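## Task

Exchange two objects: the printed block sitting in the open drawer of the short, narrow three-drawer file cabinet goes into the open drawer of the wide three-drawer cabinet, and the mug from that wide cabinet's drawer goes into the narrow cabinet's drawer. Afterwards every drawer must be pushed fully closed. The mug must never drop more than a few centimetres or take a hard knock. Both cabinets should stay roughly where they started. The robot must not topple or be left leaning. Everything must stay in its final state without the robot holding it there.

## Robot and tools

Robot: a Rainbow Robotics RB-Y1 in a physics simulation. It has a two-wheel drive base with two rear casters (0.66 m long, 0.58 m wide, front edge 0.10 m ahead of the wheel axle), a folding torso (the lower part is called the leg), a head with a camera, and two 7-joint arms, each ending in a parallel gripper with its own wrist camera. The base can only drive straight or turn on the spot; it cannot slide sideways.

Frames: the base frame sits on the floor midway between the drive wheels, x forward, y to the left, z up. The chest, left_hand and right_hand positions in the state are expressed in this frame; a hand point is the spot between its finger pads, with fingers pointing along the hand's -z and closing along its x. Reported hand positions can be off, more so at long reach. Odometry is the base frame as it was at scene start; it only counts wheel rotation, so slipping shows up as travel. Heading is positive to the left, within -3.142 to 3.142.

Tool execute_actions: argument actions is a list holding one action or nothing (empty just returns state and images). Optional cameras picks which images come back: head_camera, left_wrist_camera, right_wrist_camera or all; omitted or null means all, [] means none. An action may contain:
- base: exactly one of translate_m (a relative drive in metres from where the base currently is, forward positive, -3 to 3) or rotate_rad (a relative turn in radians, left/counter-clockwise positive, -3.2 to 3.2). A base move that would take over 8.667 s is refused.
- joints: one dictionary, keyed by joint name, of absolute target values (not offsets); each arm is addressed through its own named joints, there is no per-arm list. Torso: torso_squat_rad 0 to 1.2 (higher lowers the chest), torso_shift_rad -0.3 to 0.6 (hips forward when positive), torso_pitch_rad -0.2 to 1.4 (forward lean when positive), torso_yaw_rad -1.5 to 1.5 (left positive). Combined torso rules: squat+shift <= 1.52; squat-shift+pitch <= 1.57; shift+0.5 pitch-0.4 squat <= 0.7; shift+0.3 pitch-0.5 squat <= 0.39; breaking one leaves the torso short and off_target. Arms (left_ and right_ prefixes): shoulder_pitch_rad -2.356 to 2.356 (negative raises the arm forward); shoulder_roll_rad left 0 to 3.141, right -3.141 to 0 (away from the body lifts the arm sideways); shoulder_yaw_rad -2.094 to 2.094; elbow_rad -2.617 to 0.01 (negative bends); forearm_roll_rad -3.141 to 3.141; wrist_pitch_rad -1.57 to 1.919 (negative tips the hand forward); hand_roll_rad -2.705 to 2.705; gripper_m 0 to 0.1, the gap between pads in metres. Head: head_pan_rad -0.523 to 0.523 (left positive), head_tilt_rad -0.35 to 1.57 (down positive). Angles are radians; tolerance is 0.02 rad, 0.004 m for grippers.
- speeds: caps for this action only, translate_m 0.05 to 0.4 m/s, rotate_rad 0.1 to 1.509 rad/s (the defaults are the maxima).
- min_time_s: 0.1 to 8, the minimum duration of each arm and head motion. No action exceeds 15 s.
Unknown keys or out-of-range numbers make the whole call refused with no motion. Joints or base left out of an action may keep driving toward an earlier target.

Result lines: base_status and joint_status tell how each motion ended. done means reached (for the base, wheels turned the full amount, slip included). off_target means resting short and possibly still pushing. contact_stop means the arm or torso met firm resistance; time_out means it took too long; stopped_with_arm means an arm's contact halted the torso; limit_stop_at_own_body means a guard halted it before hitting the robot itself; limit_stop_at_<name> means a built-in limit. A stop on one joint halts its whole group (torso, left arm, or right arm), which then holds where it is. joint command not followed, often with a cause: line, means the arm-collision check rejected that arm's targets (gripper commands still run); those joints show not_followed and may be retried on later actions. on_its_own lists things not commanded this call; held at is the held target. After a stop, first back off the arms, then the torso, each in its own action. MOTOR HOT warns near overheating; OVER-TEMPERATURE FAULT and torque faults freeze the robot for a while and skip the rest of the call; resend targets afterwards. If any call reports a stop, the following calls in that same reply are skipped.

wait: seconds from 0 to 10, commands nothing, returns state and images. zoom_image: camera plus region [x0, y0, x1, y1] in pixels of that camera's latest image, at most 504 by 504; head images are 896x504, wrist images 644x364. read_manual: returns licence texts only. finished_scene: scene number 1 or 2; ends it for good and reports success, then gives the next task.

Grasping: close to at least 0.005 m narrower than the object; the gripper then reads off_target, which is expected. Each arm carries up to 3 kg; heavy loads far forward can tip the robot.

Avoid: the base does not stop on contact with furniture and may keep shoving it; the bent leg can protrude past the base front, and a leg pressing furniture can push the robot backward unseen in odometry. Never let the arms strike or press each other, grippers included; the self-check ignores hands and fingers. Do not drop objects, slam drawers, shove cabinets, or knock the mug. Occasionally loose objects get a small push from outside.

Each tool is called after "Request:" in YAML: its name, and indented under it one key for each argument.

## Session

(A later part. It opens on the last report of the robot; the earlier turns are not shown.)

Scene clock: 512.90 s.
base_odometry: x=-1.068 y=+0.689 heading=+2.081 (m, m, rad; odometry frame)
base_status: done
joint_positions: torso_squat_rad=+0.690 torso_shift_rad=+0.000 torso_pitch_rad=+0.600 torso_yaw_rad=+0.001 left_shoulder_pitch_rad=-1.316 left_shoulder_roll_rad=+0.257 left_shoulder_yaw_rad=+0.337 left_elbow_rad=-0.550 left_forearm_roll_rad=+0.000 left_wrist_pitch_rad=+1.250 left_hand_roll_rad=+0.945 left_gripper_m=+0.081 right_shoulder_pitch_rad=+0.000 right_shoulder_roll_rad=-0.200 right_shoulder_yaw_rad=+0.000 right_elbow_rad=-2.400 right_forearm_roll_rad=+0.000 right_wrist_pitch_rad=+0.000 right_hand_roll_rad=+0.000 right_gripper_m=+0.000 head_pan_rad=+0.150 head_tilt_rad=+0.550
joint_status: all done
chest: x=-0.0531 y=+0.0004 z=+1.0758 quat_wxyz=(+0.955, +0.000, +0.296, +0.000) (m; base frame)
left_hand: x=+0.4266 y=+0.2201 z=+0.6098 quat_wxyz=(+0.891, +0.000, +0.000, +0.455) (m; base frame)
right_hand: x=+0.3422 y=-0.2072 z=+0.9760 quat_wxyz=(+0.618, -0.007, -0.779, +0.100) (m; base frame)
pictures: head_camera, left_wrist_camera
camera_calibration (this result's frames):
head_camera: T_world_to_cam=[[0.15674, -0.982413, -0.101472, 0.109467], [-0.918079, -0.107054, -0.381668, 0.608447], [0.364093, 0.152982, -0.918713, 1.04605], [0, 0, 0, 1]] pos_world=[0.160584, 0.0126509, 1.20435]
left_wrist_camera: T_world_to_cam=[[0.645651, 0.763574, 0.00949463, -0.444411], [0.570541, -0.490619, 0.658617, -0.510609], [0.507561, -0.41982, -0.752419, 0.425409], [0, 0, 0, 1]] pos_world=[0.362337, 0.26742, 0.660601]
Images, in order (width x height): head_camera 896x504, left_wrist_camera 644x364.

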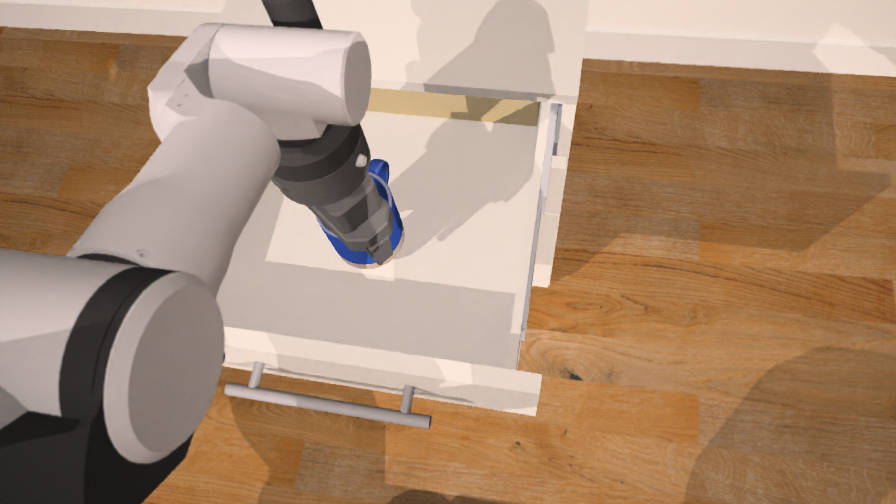

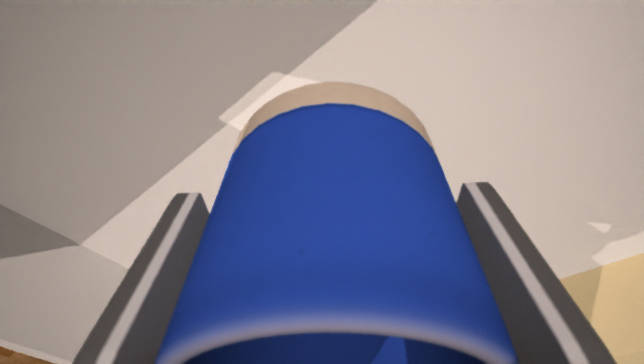

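Request:
execute_actions:
  actions:
    - {"joints":{"torso_squat_rad":0.73}}
  cameras: ["left_wrist_camera"]

Scene clock: 520.03 s.
base_odometry: x=-1.068 y=+0.689 heading=+2.081 (m, m, rad; odometry frame)
base_status: not commanded
joint_positions: torso_squat_rad=+0.730 torso_shift_rad=+0.000 torso_pitch_rad=+0.600 torso_yaw_rad=+0.001 left_shoulder_pitch_rad=-1.316 left_shoulder_roll_rad=+0.257 left_shoulder_yaw_rad=+0.337 left_elbow_rad=-0.550 left_forearm_roll_rad=+0.000 left_wrist_pitch_rad=+1.250 left_hand_roll_rad=+0.945 left_gripper_m=+0.081 right_shoulder_pitch_rad=+0.000 right_shoulder_roll_rad=-0.200 right_shoulder_yaw_rad=+0.000 right_elbow_rad=-2.400 right_forearm_roll_rad=+0.000 right_wrist_pitch_rad=+0.000 right_hand_roll_rad=+0.000 right_gripper_m=+0.000 head_pan_rad=+0.150 head_tilt_rad=+0.550
joint_status: all done
chest: x=-0.0531 y=+0.0004 z=+1.0575 quat_wxyz=(+0.955, +0.000, +0.296, +0.000) (m; base frame)
left_hand: x=+0.4265 y=+0.2201 z=+0.5915 quat_wxyz=(+0.891, +0.000, +0.000, +0.455) (m; base frame)
right_hand: x=+0.3422 y=-0.2072 z=+0.9578 quat_wxyz=(+0.618, -0.007, -0.779, +0.100) (m; base frame)
pictures: left_wrist_camera
camera_calibration (this result's frames):
left_wrist_camera: T_world_to_cam=[[0.645646, 0.763578, 0.00949136, -0.444219], [0.570551, -0.490618, 0.658609, -0.498579], [0.507556, -0.419813, -0.752426, 0.411695], [0, 0, 0, 1]] pos_world=[0.362315, 0.267419, 0.642355]
Images, in order (width x height): left_wrist_camera 644x364.

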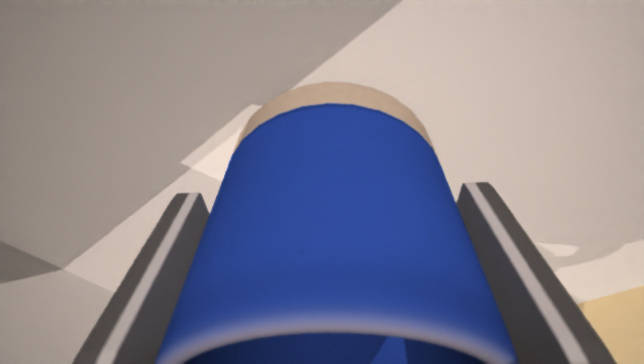

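Request:
execute_actions:
  actions:
    - {"joints":{"torso_squat_rad":0.745}}
  cameras: ["left_wrist_camera"]

Scene clock: 524.70 s.
base_odometry: x=-1.068 y=+0.689 heading=+2.081 (m, m, rad; odometry frame)
base_status: not commanded
joint_positions: torso_squat_rad=+0.745 torso_shift_rad=+0.000 torso_pitch_rad=+0.599 torso_yaw_rad=+0.001 left_shoulder_pitch_rad=-1.318 left_shoulder_roll_rad=+0.258 left_shoulder_yaw_rad=+0.337 left_elbow_rad=-0.551 left_forearm_roll_rad=+0.000 left_wrist_pitch_rad=+1.250 left_hand_roll_rad=+0.945 left_gripper_m=+0.081 right_shoulder_pitch_rad=+0.000 right_shoulder_roll_rad=-0.200 right_shoulder_yaw_rad=+0.000 right_elbow_rad=-2.400 right_forearm_roll_rad=+0.000 right_wrist_pitch_rad=+0.000 right_hand_roll_rad=+0.000 right_gripper_m=+0.000 head_pan_rad=+0.150 head_tilt_rad=+0.550
joint_status: all done
chest: x=-0.0537 y=+0.0003 z=+1.0506 quat_wxyz=(+0.956, +0.000, +0.295, +0.000) (m; base frame)
left_hand: x=+0.4285 y=+0.2200 z=+0.5869 quat_wxyz=(+0.891, -0.001, -0.002, +0.455) (m; base frame)
right_hand: x=+0.3418 y=-0.2073 z=+0.9514 quat_wxyz=(+0.618, -0.007, -0.780, +0.100) (m; base frame)
pictures: left_wrist_camera
camera_calibration (this result's frames):
left_wrist_camera: T_world_to_cam=[[0.645697, 0.76348, 0.0131368, -0.447511], [0.566899, -0.490826, 0.661601, -0.496838], [0.511567, -0.419747, -0.749741, 0.403847], [0, 0, 0, 1]] pos_world=[0.364018, 0.267318, 0.637368]
Images, in order (width x height): left_wrist_camera 644x364.

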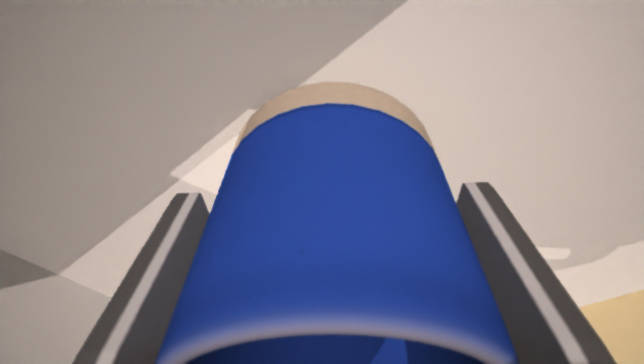

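Contact (arm deflected). Release and lift.

Request:
execute_actions:
  actions:
    - {"joints":{"left_gripper_m":0.1,"torso_squat_rad":0.735}}
  cameras: []

Request:
execute_actions:
  actions:
    - {"joints":{"torso_squat_rad":0.4}}
  cameras: ["head_camera","left_wrist_camera"]

Scene clock: 528.53 s.
base_odometry: x=-1.068 y=+0.689 heading=+2.081 (m, m, rad; odometry frame)
base_status: not commanded
joint_positions: torso_squat_rad=+0.735 torso_shift_rad=+0.000 torso_pitch_rad=+0.600 torso_yaw_rad=+0.001 left_shoulder_pitch_rad=-1.316 left_shoulder_roll_rad=+0.257 left_shoulder_yaw_rad=+0.337 left_elbow_rad=-0.550 left_forearm_roll_rad=+0.000 left_wrist_pitch_rad=+1.250 left_hand_roll_rad=+0.945 left_gripper_m=+0.100 right_shoulder_pitch_rad=+0.000 right_shoulder_roll_rad=-0.200 right_shoulder_yaw_rad=+0.000 right_elbow_rad=-2.400 right_forearm_roll_rad=+0.000 right_wrist_pitch_rad=+0.000 right_hand_roll_rad=+0.000 right_gripper_m=+0.000 head_pan_rad=+0.150 head_tilt_rad=+0.550
joint_status: all done
chest: x=-0.0531 y=+0.0003 z=+1.0552 quat_wxyz=(+0.955, +0.000, +0.295, +0.000) (m; base frame)
left_hand: x=+0.4270 y=+0.2203 z=+0.5896 quat_wxyz=(+0.890, +0.000, +0.000, +0.455) (m; base frame)
right_hand: x=+0.3422 y=-0.2073 z=+0.9555 quat_wxyz=(+0.618, -0.007, -0.780, +0.100) (m; base frame)
pictures: none
No camera images: the call's "cameras" was empty. Leave "cameras" out to get every camera's image.

Scene clock: 530.43 s.
base_odometry: x=-1.068 y=+0.689 heading=+2.081 (m, m, rad; odometry frame)
base_status: not commanded
joint_positions: torso_squat_rad=+0.400 torso_shift_rad=+0.000 torso_pitch_rad=+0.600 torso_yaw_rad=+0.001 left_shoulder_pitch_rad=-1.316 left_shoulder_roll_rad=+0.257 left_shoulder_yaw_rad=+0.337 left_elbow_rad=-0.550 left_forearm_roll_rad=+0.000 left_wrist_pitch_rad=+1.250 left_hand_roll_rad=+0.945 left_gripper_m=+0.100 right_shoulder_pitch_rad=+0.000 right_shoulder_roll_rad=-0.200 right_shoulder_yaw_rad=+0.000 right_elbow_rad=-2.400 right_forearm_roll_rad=+0.000 right_wrist_pitch_rad=+0.000 right_hand_roll_rad=+0.000 right_gripper_m=+0.000 head_pan_rad=+0.150 head_tilt_rad=+0.550
joint_status: all done
chest: x=-0.0531 y=+0.0003 z=+1.1806 quat_wxyz=(+0.955, +0.000, +0.296, +0.000) (m; base frame)
left_hand: x=+0.4269 y=+0.2204 z=+0.7150 quat_wxyz=(+0.890, +0.000, +0.000, +0.455) (m; base frame)
right_hand: x=+0.3423 y=-0.2072 z=+1.0809 quat_wxyz=(+0.618, -0.007, -0.779, +0.100) (m; base frame)
pictures: head_camera, left_wrist_camera
camera_calibration (this result's frames):
head_camera: T_world_to_cam=[[0.156793, -0.98239, -0.101613, 0.120251], [-0.918049, -0.107039, -0.381743, 0.648551], [0.364145, 0.15314, -0.918666, 1.14235], [0, 0, 0, 1]] pos_world=[0.160567, 0.012614, 1.30924]
left_wrist_camera: T_world_to_cam=[[0.645383, 0.763791, 0.0102332, -0.446282], [0.570217, -0.490646, 0.658877, -0.579996], [0.508265, -0.419393, -0.752181, 0.503926], [0, 0, 0, 1]] pos_world=[0.362618, 0.267637, 0.765757]
Images, in order (width x height): head_camera 896x504, left_wrist_camera 644x364.

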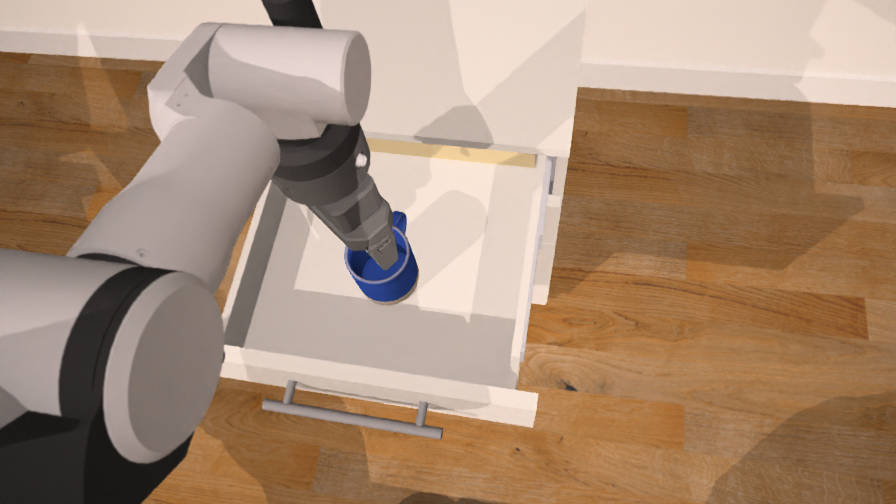

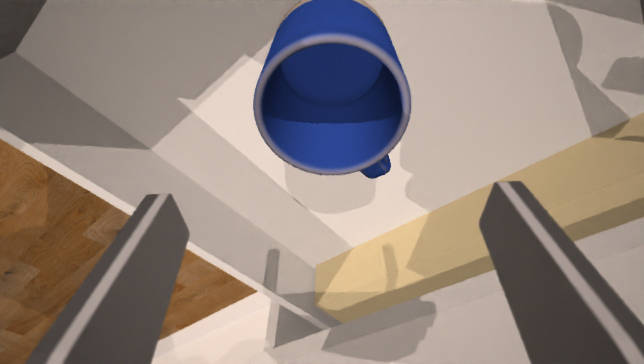

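Request:
execute_actions:
  actions:
    - {"base":{"translate_m":-0.36}}
  cameras: []

Request:
execute_actions:
  actions:
    - {"joints":{"torso_squat_rad":0.72,"left_shoulder_pitch_rad":-1.125,"left_shoulder_roll_rad":0.193,"left_shoulder_yaw_rad":0.314,"left_elbow_rad":-0.4,"left_wrist_pitch_rad":-0.1,"left_hand_roll_rad":0,"left_gripper_m":0,"head_tilt_rad":0.1,"head_pan_rad":0.1}}
  cameras: ["head_camera","left_wrist_camera"]

Scene clock: 542.97 s.
base_odometry: x=-0.892 y=+0.375 heading=+2.082 (m, m, rad; odometry frame)
base_status: done
joint_positions: torso_squat_rad=+0.400 torso_shift_rad=+0.000 torso_pitch_rad=+0.600 torso_yaw_rad=+0.001 left_shoulder_pitch_rad=-1.316 left_shoulder_roll_rad=+0.257 left_shoulder_yaw_rad=+0.337 left_elbow_rad=-0.550 left_forearm_roll_rad=+0.000 left_wrist_pitch_rad=+1.250 left_hand_roll_rad=+0.945 left_gripper_m=+0.100 right_shoulder_pitch_rad=+0.000 right_shoulder_roll_rad=-0.200 right_shoulder_yaw_rad=+0.000 right_elbow_rad=-2.400 right_forearm_roll_rad=+0.000 right_wrist_pitch_rad=+0.000 right_hand_roll_rad=+0.000 right_gripper_m=+0.000 head_pan_rad=+0.150 head_tilt_rad=+0.550
joint_status: not commanded
chest: x=-0.0531 y=+0.0004 z=+1.1806 quat_wxyz=(+0.955, +0.000, +0.295, +0.000) (m; base frame)
left_hand: x=+0.4268 y=+0.2204 z=+0.7149 quat_wxyz=(+0.890, +0.000, +0.000, +0.455) (m; base frame)
right_hand: x=+0.3422 y=-0.2072 z=+1.0809 quat_wxyz=(+0.618, -0.007, -0.780, +0.100) (m; base frame)
pictures: none
No camera images: the call's "cameras" was empty. Leave "cameras" out to get every camera's image.

Scene clock: 544.87 s.
base_odometry: x=-0.892 y=+0.375 heading=+2.082 (m, m, rad; odometry frame)
base_status: not commanded
joint_positions: torso_squat_rad=+0.720 torso_shift_rad=+0.000 torso_pitch_rad=+0.600 torso_yaw_rad=+0.001 left_shoulder_pitch_rad=-1.125 left_shoulder_roll_rad=+0.193 left_shoulder_yaw_rad=+0.314 left_elbow_rad=-0.400 left_forearm_roll_rad=+0.000 left_wrist_pitch_rad=-0.100 left_hand_roll_rad=+0.000 left_gripper_m=+0.001 right_shoulder_pitch_rad=+0.000 right_shoulder_roll_rad=-0.200 right_shoulder_yaw_rad=+0.000 right_elbow_rad=-2.400 right_forearm_roll_rad=+0.000 right_wrist_pitch_rad=+0.000 right_hand_roll_rad=+0.000 right_gripper_m=+0.000 head_pan_rad=+0.100 head_tilt_rad=+0.100
joint_status: all done
chest: x=-0.0531 y=+0.0003 z=+1.0622 quat_wxyz=(+0.955, +0.000, +0.295, +0.000) (m; base frame)
left_hand: x=+0.5268 y=+0.2206 z=+0.5929 quat_wxyz=(+0.878, +0.000, -0.479, +0.001) (m; base frame)
right_hand: x=+0.3422 y=-0.2072 z=+0.9625 quat_wxyz=(+0.618, -0.007, -0.779, +0.100) (m; base frame)
pictures: head_camera, left_wrist_camera
camera_calibration (this result's frames):
head_camera: T_world_to_cam=[[0.120512, -0.991048, -0.0574494, 0.0574192], [-0.667762, -0.0381069, -0.743399, 1.02309], [0.734555, 0.127951, -0.666376, 0.698173], [0, 0, 0, 1]] pos_world=[0.163415, 0.0065599, 1.22911]
left_wrist_camera: T_world_to_cam=[[0.530474, -0.0741954, 0.844448, -0.758889], [-0.58761, -0.750183, 0.303217, 0.321641], [0.610993, -0.657055, -0.44155, 0.175495], [0, 0, 0, 1]] pos_world=[0.484344, 0.300293, 0.620805]
Images, in order (width x height): head_camera 896x504, left_wrist_camera 644x364.

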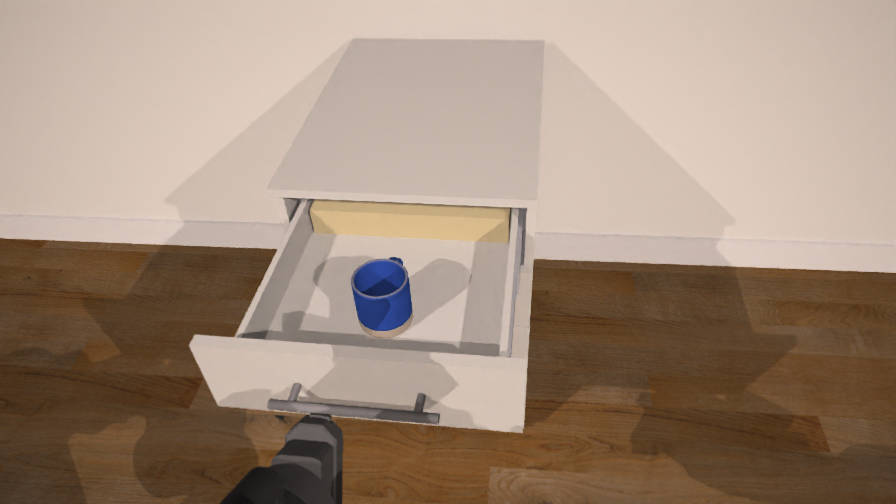

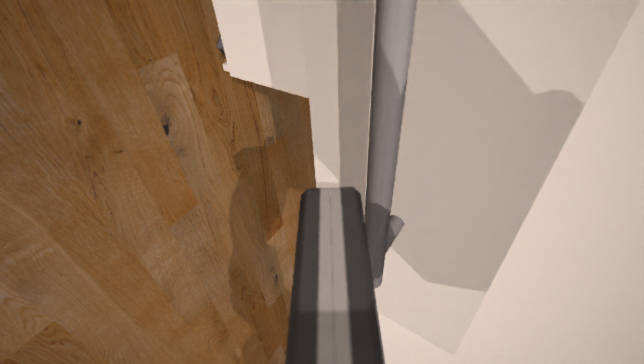

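Request:
execute_actions:
  actions:
    - {"base":{"translate_m":0.2},"joints":{"torso_squat_rad":0.69,"head_tilt_rad":0.0},"speeds":{"translate_m":0.08}}
  cameras: ["head_camera","left_wrist_camera"]

Scene clock: 557.67 s.
base_odometry: x=-0.990 y=+0.549 heading=+2.082 (m, m, rad; odometry frame)
base_status: done
joint_positions: torso_squat_rad=+0.690 torso_shift_rad=+0.000 torso_pitch_rad=+0.600 torso_yaw_rad=+0.001 left_shoulder_pitch_rad=-1.125 left_shoulder_roll_rad=+0.193 left_shoulder_yaw_rad=+0.314 left_elbow_rad=-0.400 left_forearm_roll_rad=+0.000 left_wrist_pitch_rad=-0.100 left_hand_roll_rad=+0.000 left_gripper_m=+0.001 right_shoulder_pitch_rad=+0.000 right_shoulder_roll_rad=-0.200 right_shoulder_yaw_rad=+0.000 right_elbow_rad=-2.400 right_forearm_roll_rad=+0.000 right_wrist_pitch_rad=+0.000 right_hand_roll_rad=+0.000 right_gripper_m=+0.000 head_pan_rad=+0.100 head_tilt_rad=+0.000
joint_status: all done
chest: x=-0.0530 y=+0.0004 z=+1.0757 quat_wxyz=(+0.955, +0.000, +0.296, +0.000) (m; base frame)
left_hand: x=+0.5268 y=+0.2205 z=+0.6063 quat_wxyz=(+0.878, +0.000, -0.479, +0.001) (m; base frame)
right_hand: x=+0.3423 y=-0.2072 z=+0.9760 quat_wxyz=(+0.618, -0.007, -0.779, +0.100) (m; base frame)
pictures: head_camera, left_wrist_camera
camera_calibration (this result's frames):
head_camera: T_world_to_cam=[[0.12048, -0.991262, -0.0537051, 0.0535953], [-0.590936, -0.0281436, -0.806227, 1.10443], [0.797671, 0.128871, -0.589163, 0.607333], [0, 0, 0, 1]] pos_world=[0.161737, 0.00594205, 1.25112]
left_wrist_camera: T_world_to_cam=[[0.530769, -0.0741422, 0.844267, -0.770236], [-0.587526, -0.750139, 0.303486, 0.317285], [0.610817, -0.657111, -0.441711, 0.181617], [0, 0, 0, 1]] pos_world=[0.484296, 0.300244, 0.634215]
Images, in order (width x height): head_camera 896x504, left_wrist_camera 644x364.

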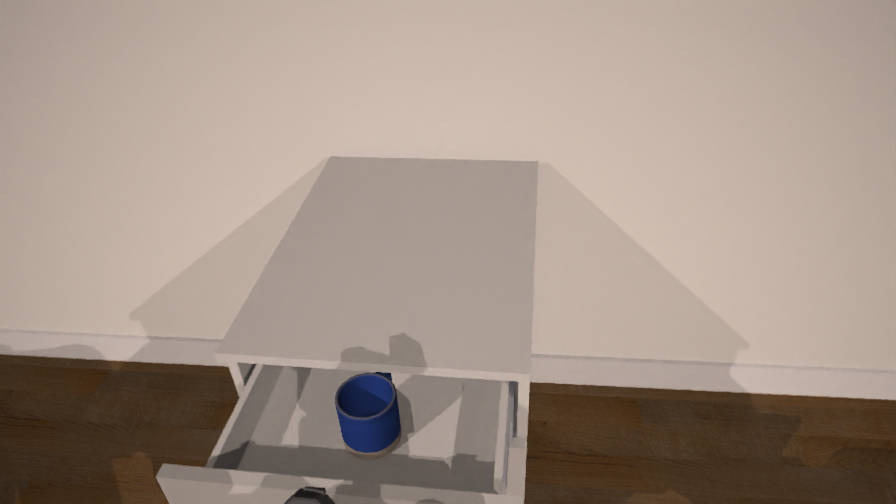

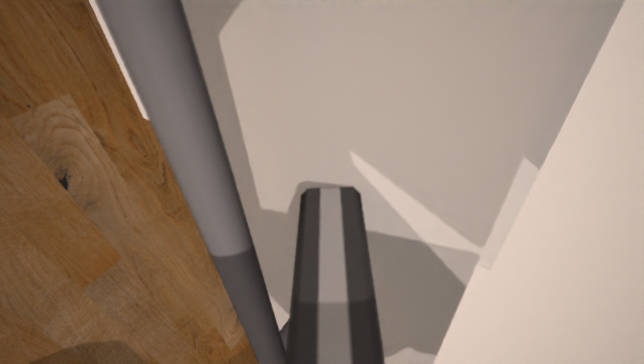

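Request:
execute_actions:
  actions:
    - {"base":{"translate_m":0.05},"joints":{"head_tilt_rad":0.15},"speeds":{"translate_m":0.05}}
  cameras: ["head_camera"]

Scene clock: 562.20 s.
base_odometry: x=-1.015 y=+0.593 heading=+2.082 (m, m, rad; odometry frame)
base_status: done
joint_positions: torso_squat_rad=+0.690 torso_shift_rad=+0.000 torso_pitch_rad=+0.600 torso_yaw_rad=+0.001 left_shoulder_pitch_rad=-1.125 left_shoulder_roll_rad=+0.193 left_shoulder_yaw_rad=+0.314 left_elbow_rad=-0.400 left_forearm_roll_rad=+0.000 left_wrist_pitch_rad=-0.100 left_hand_roll_rad=+0.000 left_gripper_m=+0.001 right_shoulder_pitch_rad=+0.000 right_shoulder_roll_rad=-0.200 right_shoulder_yaw_rad=+0.000 right_elbow_rad=-2.400 right_forearm_roll_rad=+0.000 right_wrist_pitch_rad=+0.000 right_hand_roll_rad=+0.000 right_gripper_m=+0.000 head_pan_rad=+0.100 head_tilt_rad=+0.150
joint_status: all done
chest: x=-0.0531 y=+0.0004 z=+1.0758 quat_wxyz=(+0.955, +0.000, +0.296, +0.000) (m; base frame)
left_hand: x=+0.5267 y=+0.2205 z=+0.6064 quat_wxyz=(+0.878, +0.000, -0.479, +0.001) (m; base frame)
right_hand: x=+0.3422 y=-0.2072 z=+0.9761 quat_wxyz=(+0.618, -0.007, -0.779, +0.100) (m; base frame)
pictures: head_camera
camera_calibration (this result's frames):
head_camera: T_world_to_cam=[[0.120394, -0.990952, -0.0593267, 0.0605223], [-0.703803, -0.043055, -0.709089, 0.993879], [0.700119, 0.127124, -0.702618, 0.75442], [0, 0, 0, 1]] pos_world=[0.164025, 0.00686118, 1.23841]
Images, in order (width x height): head_camera 896x504.

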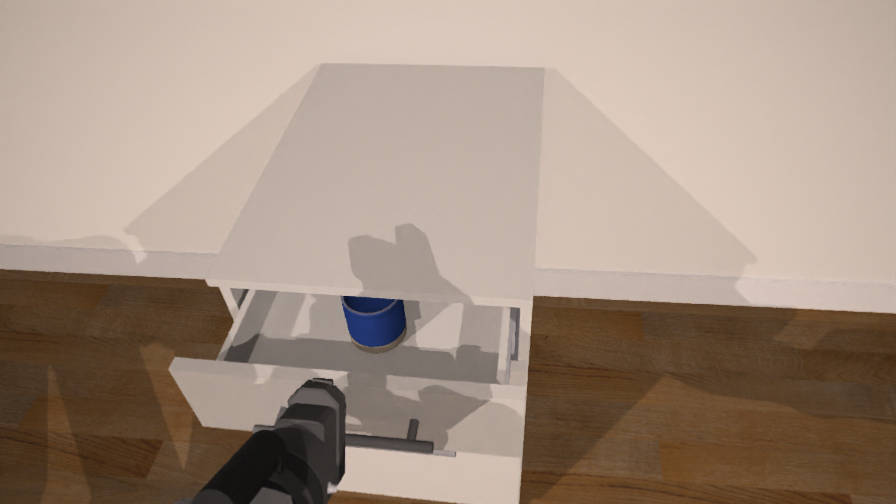

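Request:
execute_actions:
  actions:
    - {"base":{"translate_m":0.11},"speeds":{"translate_m":0.06}}
  cameras: ["head_camera","left_wrist_camera"]

Scene clock: 567.60 s.
base_odometry: x=-1.069 y=+0.689 heading=+2.083 (m, m, rad; odometry frame)
base_status: done
joint_positions: torso_squat_rad=+0.690 torso_shift_rad=+0.000 torso_pitch_rad=+0.600 torso_yaw_rad=+0.001 left_shoulder_pitch_rad=-1.125 left_shoulder_roll_rad=+0.193 left_shoulder_yaw_rad=+0.314 left_elbow_rad=-0.400 left_forearm_roll_rad=+0.000 left_wrist_pitch_rad=-0.100 left_hand_roll_rad=+0.000 left_gripper_m=+0.001 right_shoulder_pitch_rad=+0.000 right_shoulder_roll_rad=-0.200 right_shoulder_yaw_rad=+0.000 right_elbow_rad=-2.400 right_forearm_roll_rad=+0.000 right_wrist_pitch_rad=+0.000 right_hand_roll_rad=+0.000 right_gripper_m=+0.000 head_pan_rad=+0.100 head_tilt_rad=+0.150
joint_status: not commanded
chest: x=-0.0531 y=+0.0004 z=+1.0758 quat_wxyz=(+0.955, +0.000, +0.296, +0.000) (m; base frame)
left_hand: x=+0.5268 y=+0.2204 z=+0.6064 quat_wxyz=(+0.878, +0.000, -0.479, +0.001) (m; base frame)
right_hand: x=+0.3422 y=-0.2072 z=+0.9761 quat_wxyz=(+0.618, -0.007, -0.779, +0.100) (m; base frame)
pictures: head_camera, left_wrist_camera
camera_calibration (this result's frames):
head_camera: T_world_to_cam=[[0.120393, -0.990952, -0.0593278, 0.0605228], [-0.70381, -0.0430552, -0.709082, 0.993876], [0.700112, 0.127124, -0.702625, 0.754424], [0, 0, 0, 1]] pos_world=[0.164032, 0.00686118, 1.23841]
left_wrist_camera: T_world_to_cam=[[0.530513, -0.0741077, 0.844431, -0.770385], [-0.58768, -0.75006, 0.303383, 0.317324], [0.610891, -0.657204, -0.441468, 0.181425], [0, 0, 0, 1]] pos_world=[0.484353, 0.300154, 0.63436]
Images, in order (width x height): head_camera 896x504, left_wrist_camera 644x364.

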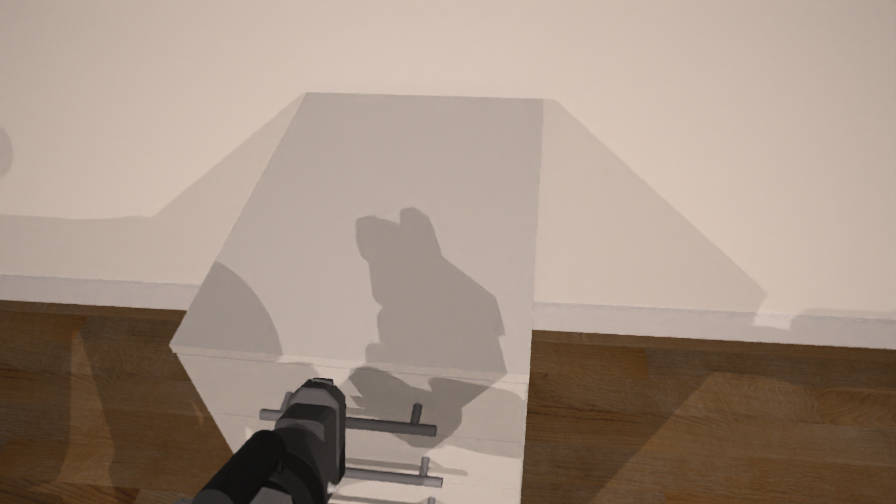

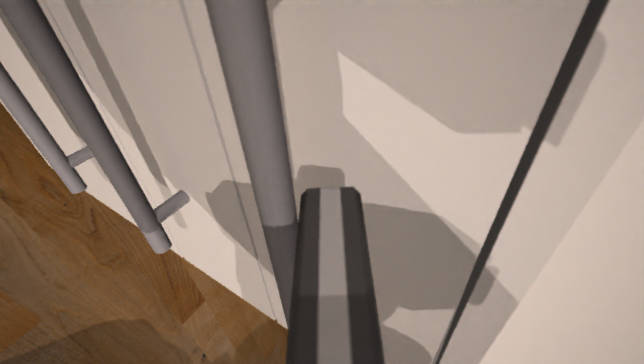

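Request:
zoom_image:
  camera: "head_camera"
  region: [160, 320, 280, 410]

Request:
zoom_image:
  camera: "head_camera"
  region: [450, 350, 570, 440]

Region (160, 320, 280, 410) of head_camera's 896x504 image, scaled by 4.200, with more detail than that image has; it fills the top 378 rows of this view, and the rest is white.

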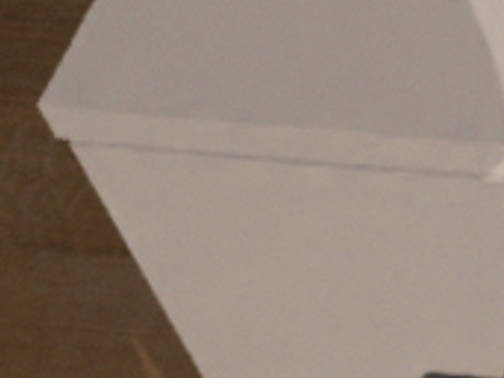

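Region (450, 350, 570, 440) of head_camera's 896x504 image, scaled by 4.200, with more detail than that image has; it fills the top 378 rows of this view, and the rest is white.

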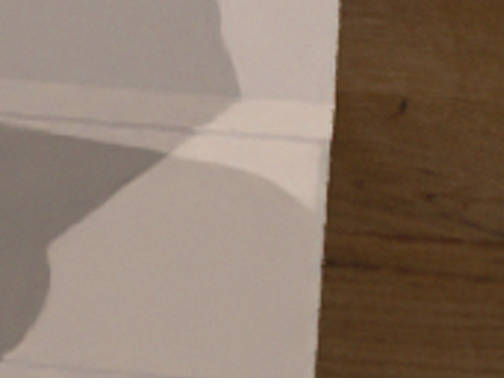

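Request:
execute_actions:
  actions:
    - {"base":{"translate_m":0.012},"speeds":{"translate_m":0.05}}
  cameras: ["head_camera","left_wrist_camera"]

Scene clock: 573.23 s.
base_odometry: x=-1.074 y=+0.699 heading=+2.083 (m, m, rad; odometry frame)
base_status: done
joint_positions: torso_squat_rad=+0.690 torso_shift_rad=+0.000 torso_pitch_rad=+0.600 torso_yaw_rad=+0.001 left_shoulder_pitch_rad=-1.125 left_shoulder_roll_rad=+0.193 left_shoulder_yaw_rad=+0.314 left_elbow_rad=-0.400 left_forearm_roll_rad=+0.000 left_wrist_pitch_rad=-0.100 left_hand_roll_rad=+0.000 left_gripper_m=+0.001 right_shoulder_pitch_rad=+0.000 right_shoulder_roll_rad=-0.200 right_shoulder_yaw_rad=+0.000 right_elbow_rad=-2.400 right_forearm_roll_rad=+0.000 right_wrist_pitch_rad=+0.000 right_hand_roll_rad=+0.000 right_gripper_m=+0.000 head_pan_rad=+0.100 head_tilt_rad=+0.150
joint_status: not commanded
chest: x=-0.0531 y=+0.0004 z=+1.0758 quat_wxyz=(+0.955, +0.000, +0.296, +0.000) (m; base frame)
left_hand: x=+0.5269 y=+0.2204 z=+0.6065 quat_wxyz=(+0.878, +0.000, -0.479, +0.001) (m; base frame)
right_hand: x=+0.3422 y=-0.2072 z=+0.9761 quat_wxyz=(+0.618, -0.007, -0.779, +0.100) (m; base frame)
pictures: head_camera, left_wrist_camera
camera_calibration (this result's frames):
head_camera: T_world_to_cam=[[0.120395, -0.990952, -0.0593247, 0.0605209], [-0.703793, -0.0430554, -0.7091, 0.993889], [0.700129, 0.127124, -0.702608, 0.754415], [0, 0, 0, 1]] pos_world=[0.164017, 0.00686121, 1.23841]
left_wrist_camera: T_world_to_cam=[[0.530398, -0.0741073, 0.844503, -0.770447], [-0.587732, -0.750048, 0.303312, 0.317388], [0.610941, -0.657218, -0.441379, 0.18134], [0, 0, 0, 1]] pos_world=[0.484395, 0.300141, 0.634417]
Images, in order (width x height): head_camera 896x504, left_wrist_camera 644x364.

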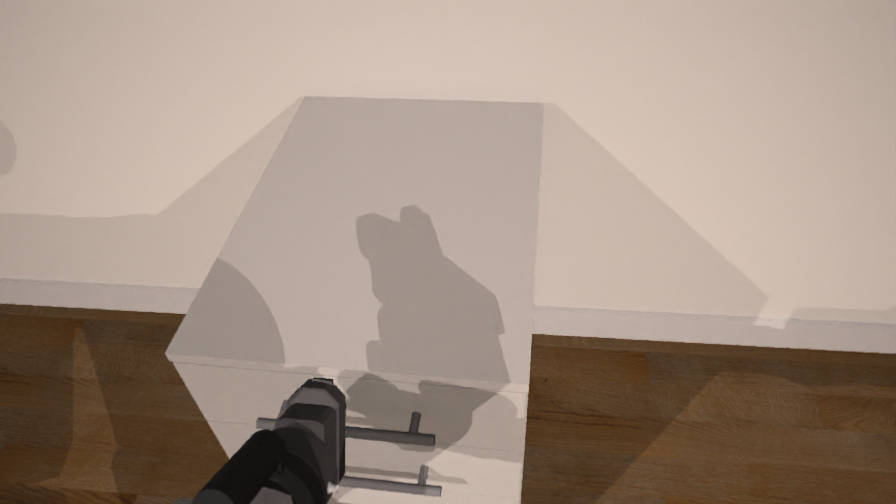

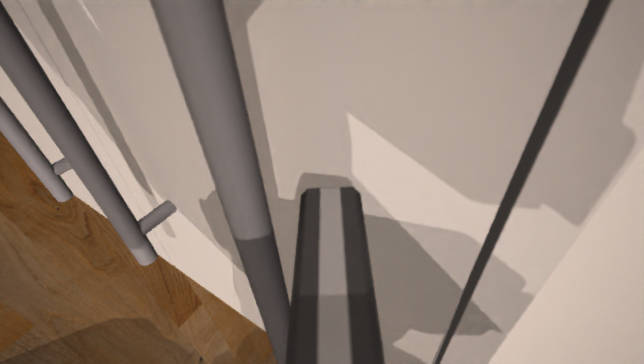

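Request:
execute_actions:
  actions:
    - {"base":{"translate_m":0.01},"speeds":{"translate_m":0.05}}
  cameras: ["head_camera","left_wrist_camera"]

Scene clock: 577.03 s.
base_odometry: x=-1.079 y=+0.708 heading=+2.083 (m, m, rad; odometry frame)
base_status: done
joint_positions: torso_squat_rad=+0.690 torso_shift_rad=+0.000 torso_pitch_rad=+0.600 torso_yaw_rad=+0.001 left_shoulder_pitch_rad=-1.124 left_shoulder_roll_rad=+0.193 left_shoulder_yaw_rad=+0.314 left_elbow_rad=-0.400 left_forearm_roll_rad=+0.000 left_wrist_pitch_rad=-0.100 left_hand_roll_rad=+0.000 left_gripper_m=+0.001 right_shoulder_pitch_rad=+0.000 right_shoulder_roll_rad=-0.200 right_shoulder_yaw_rad=+0.000 right_elbow_rad=-2.400 right_forearm_roll_rad=+0.000 right_wrist_pitch_rad=+0.000 right_hand_roll_rad=+0.000 right_gripper_m=+0.000 head_pan_rad=+0.100 head_tilt_rad=+0.150
joint_status: not commanded
chest: x=-0.0531 y=+0.0004 z=+1.0758 quat_wxyz=(+0.955, +0.000, +0.296, +0.000) (m; base frame)
left_hand: x=+0.5265 y=+0.2205 z=+0.6060 quat_wxyz=(+0.878, +0.000, -0.479, +0.001) (m; base frame)
right_hand: x=+0.3422 y=-0.2072 z=+0.9760 quat_wxyz=(+0.618, -0.007, -0.779, +0.100) (m; base frame)
pictures: head_camera, left_wrist_camera
camera_calibration (this result's frames):
head_camera: T_world_to_cam=[[0.120391, -0.990952, -0.0593355, 0.0605269], [-0.703858, -0.0430569, -0.709034, 0.993838], [0.700064, 0.127125, -0.702673, 0.754445], [0, 0, 0, 1]] pos_world=[0.164075, 0.00686202, 1.23838]
left_wrist_camera: T_world_to_cam=[[0.531288, -0.0741014, 0.843944, -0.769954], [-0.587313, -0.750153, 0.303865, 0.31686], [0.610571, -0.657099, -0.442068, 0.182028], [0, 0, 0, 1]] pos_world=[0.484022, 0.300249, 0.633985]
Images, in order (width x height): head_camera 896x504, left_wrist_camera 644x364.

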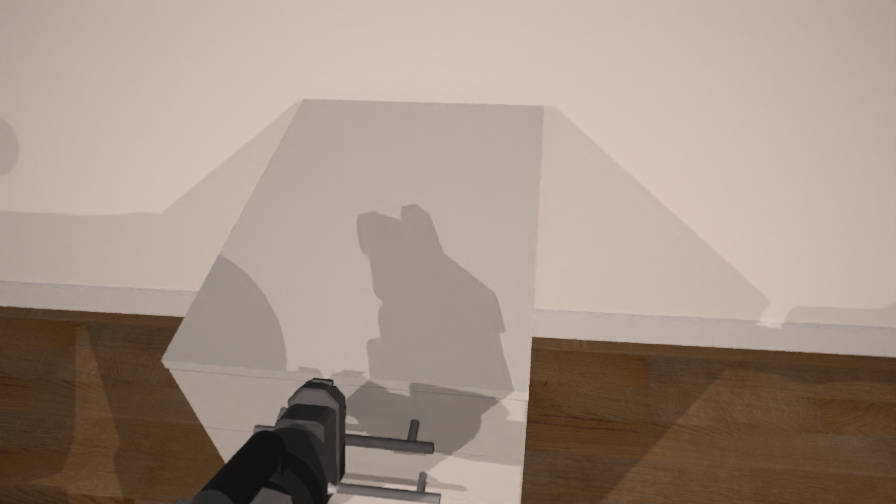

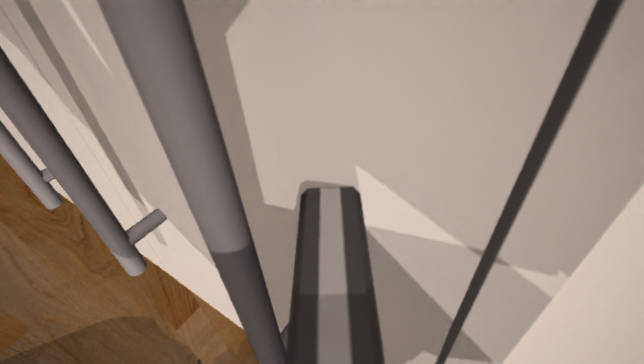

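Request:
execute_actions:
  actions:
    - {"base":{"translate_m":-0.15}}
  cameras: ["head_camera"]

Request:
finished_scene:
  scene: 1

Scene clock: 580.90 s.
base_odometry: x=-1.006 y=+0.577 heading=+2.082 (m, m, rad; odometry frame)
base_status: done
joint_positions: torso_squat_rad=+0.690 torso_shift_rad=+0.000 torso_pitch_rad=+0.600 torso_yaw_rad=+0.001 left_shoulder_pitch_rad=-1.125 left_shoulder_roll_rad=+0.193 left_shoulder_yaw_rad=+0.314 left_elbow_rad=-0.400 left_forearm_roll_rad=+0.000 left_wrist_pitch_rad=-0.100 left_hand_roll_rad=+0.000 left_gripper_m=+0.001 right_shoulder_pitch_rad=+0.000 right_shoulder_roll_rad=-0.200 right_shoulder_yaw_rad=+0.000 right_elbow_rad=-2.400 right_forearm_roll_rad=+0.000 right_wrist_pitch_rad=+0.000 right_hand_roll_rad=+0.000 right_gripper_m=+0.000 head_pan_rad=+0.100 head_tilt_rad=+0.150
joint_status: not commanded
chest: x=-0.0532 y=+0.0004 z=+1.0758 quat_wxyz=(+0.955, +0.000, +0.295, +0.000) (m; base frame)
left_hand: x=+0.5268 y=+0.2204 z=+0.6066 quat_wxyz=(+0.878, +0.000, -0.479, +0.001) (m; base frame)
right_hand: x=+0.3421 y=-0.2072 z=+0.9761 quat_wxyz=(+0.618, -0.007, -0.780, +0.100) (m; base frame)
pictures: head_camera
camera_calibration (this result's frames):
head_camera: T_world_to_cam=[[0.120391, -0.990953, -0.0593109, 0.0605128], [-0.703682, -0.0430423, -0.70921, 0.993968], [0.700241, 0.127118, -0.702498, 0.754371], [0, 0, 0, 1]] pos_world=[0.163911, 0.00685371, 1.23846]
Images, in order (width x height): head_camera 896x504.

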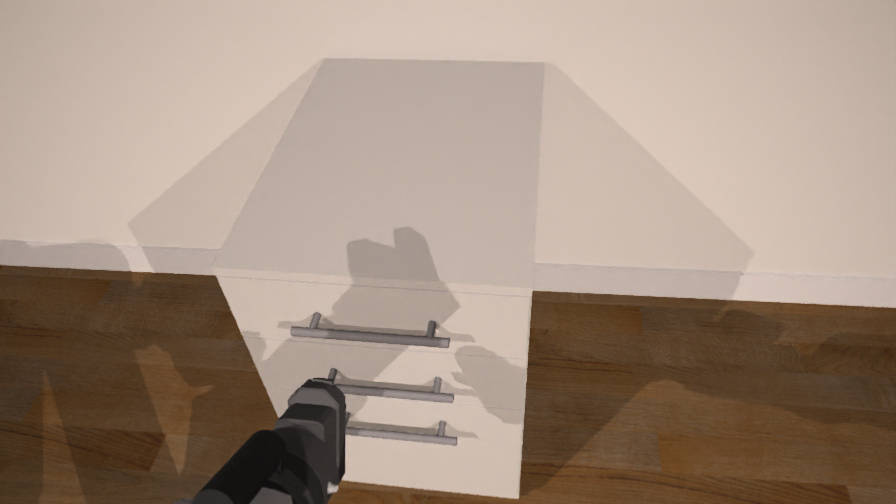

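The scene is finished: the task was done.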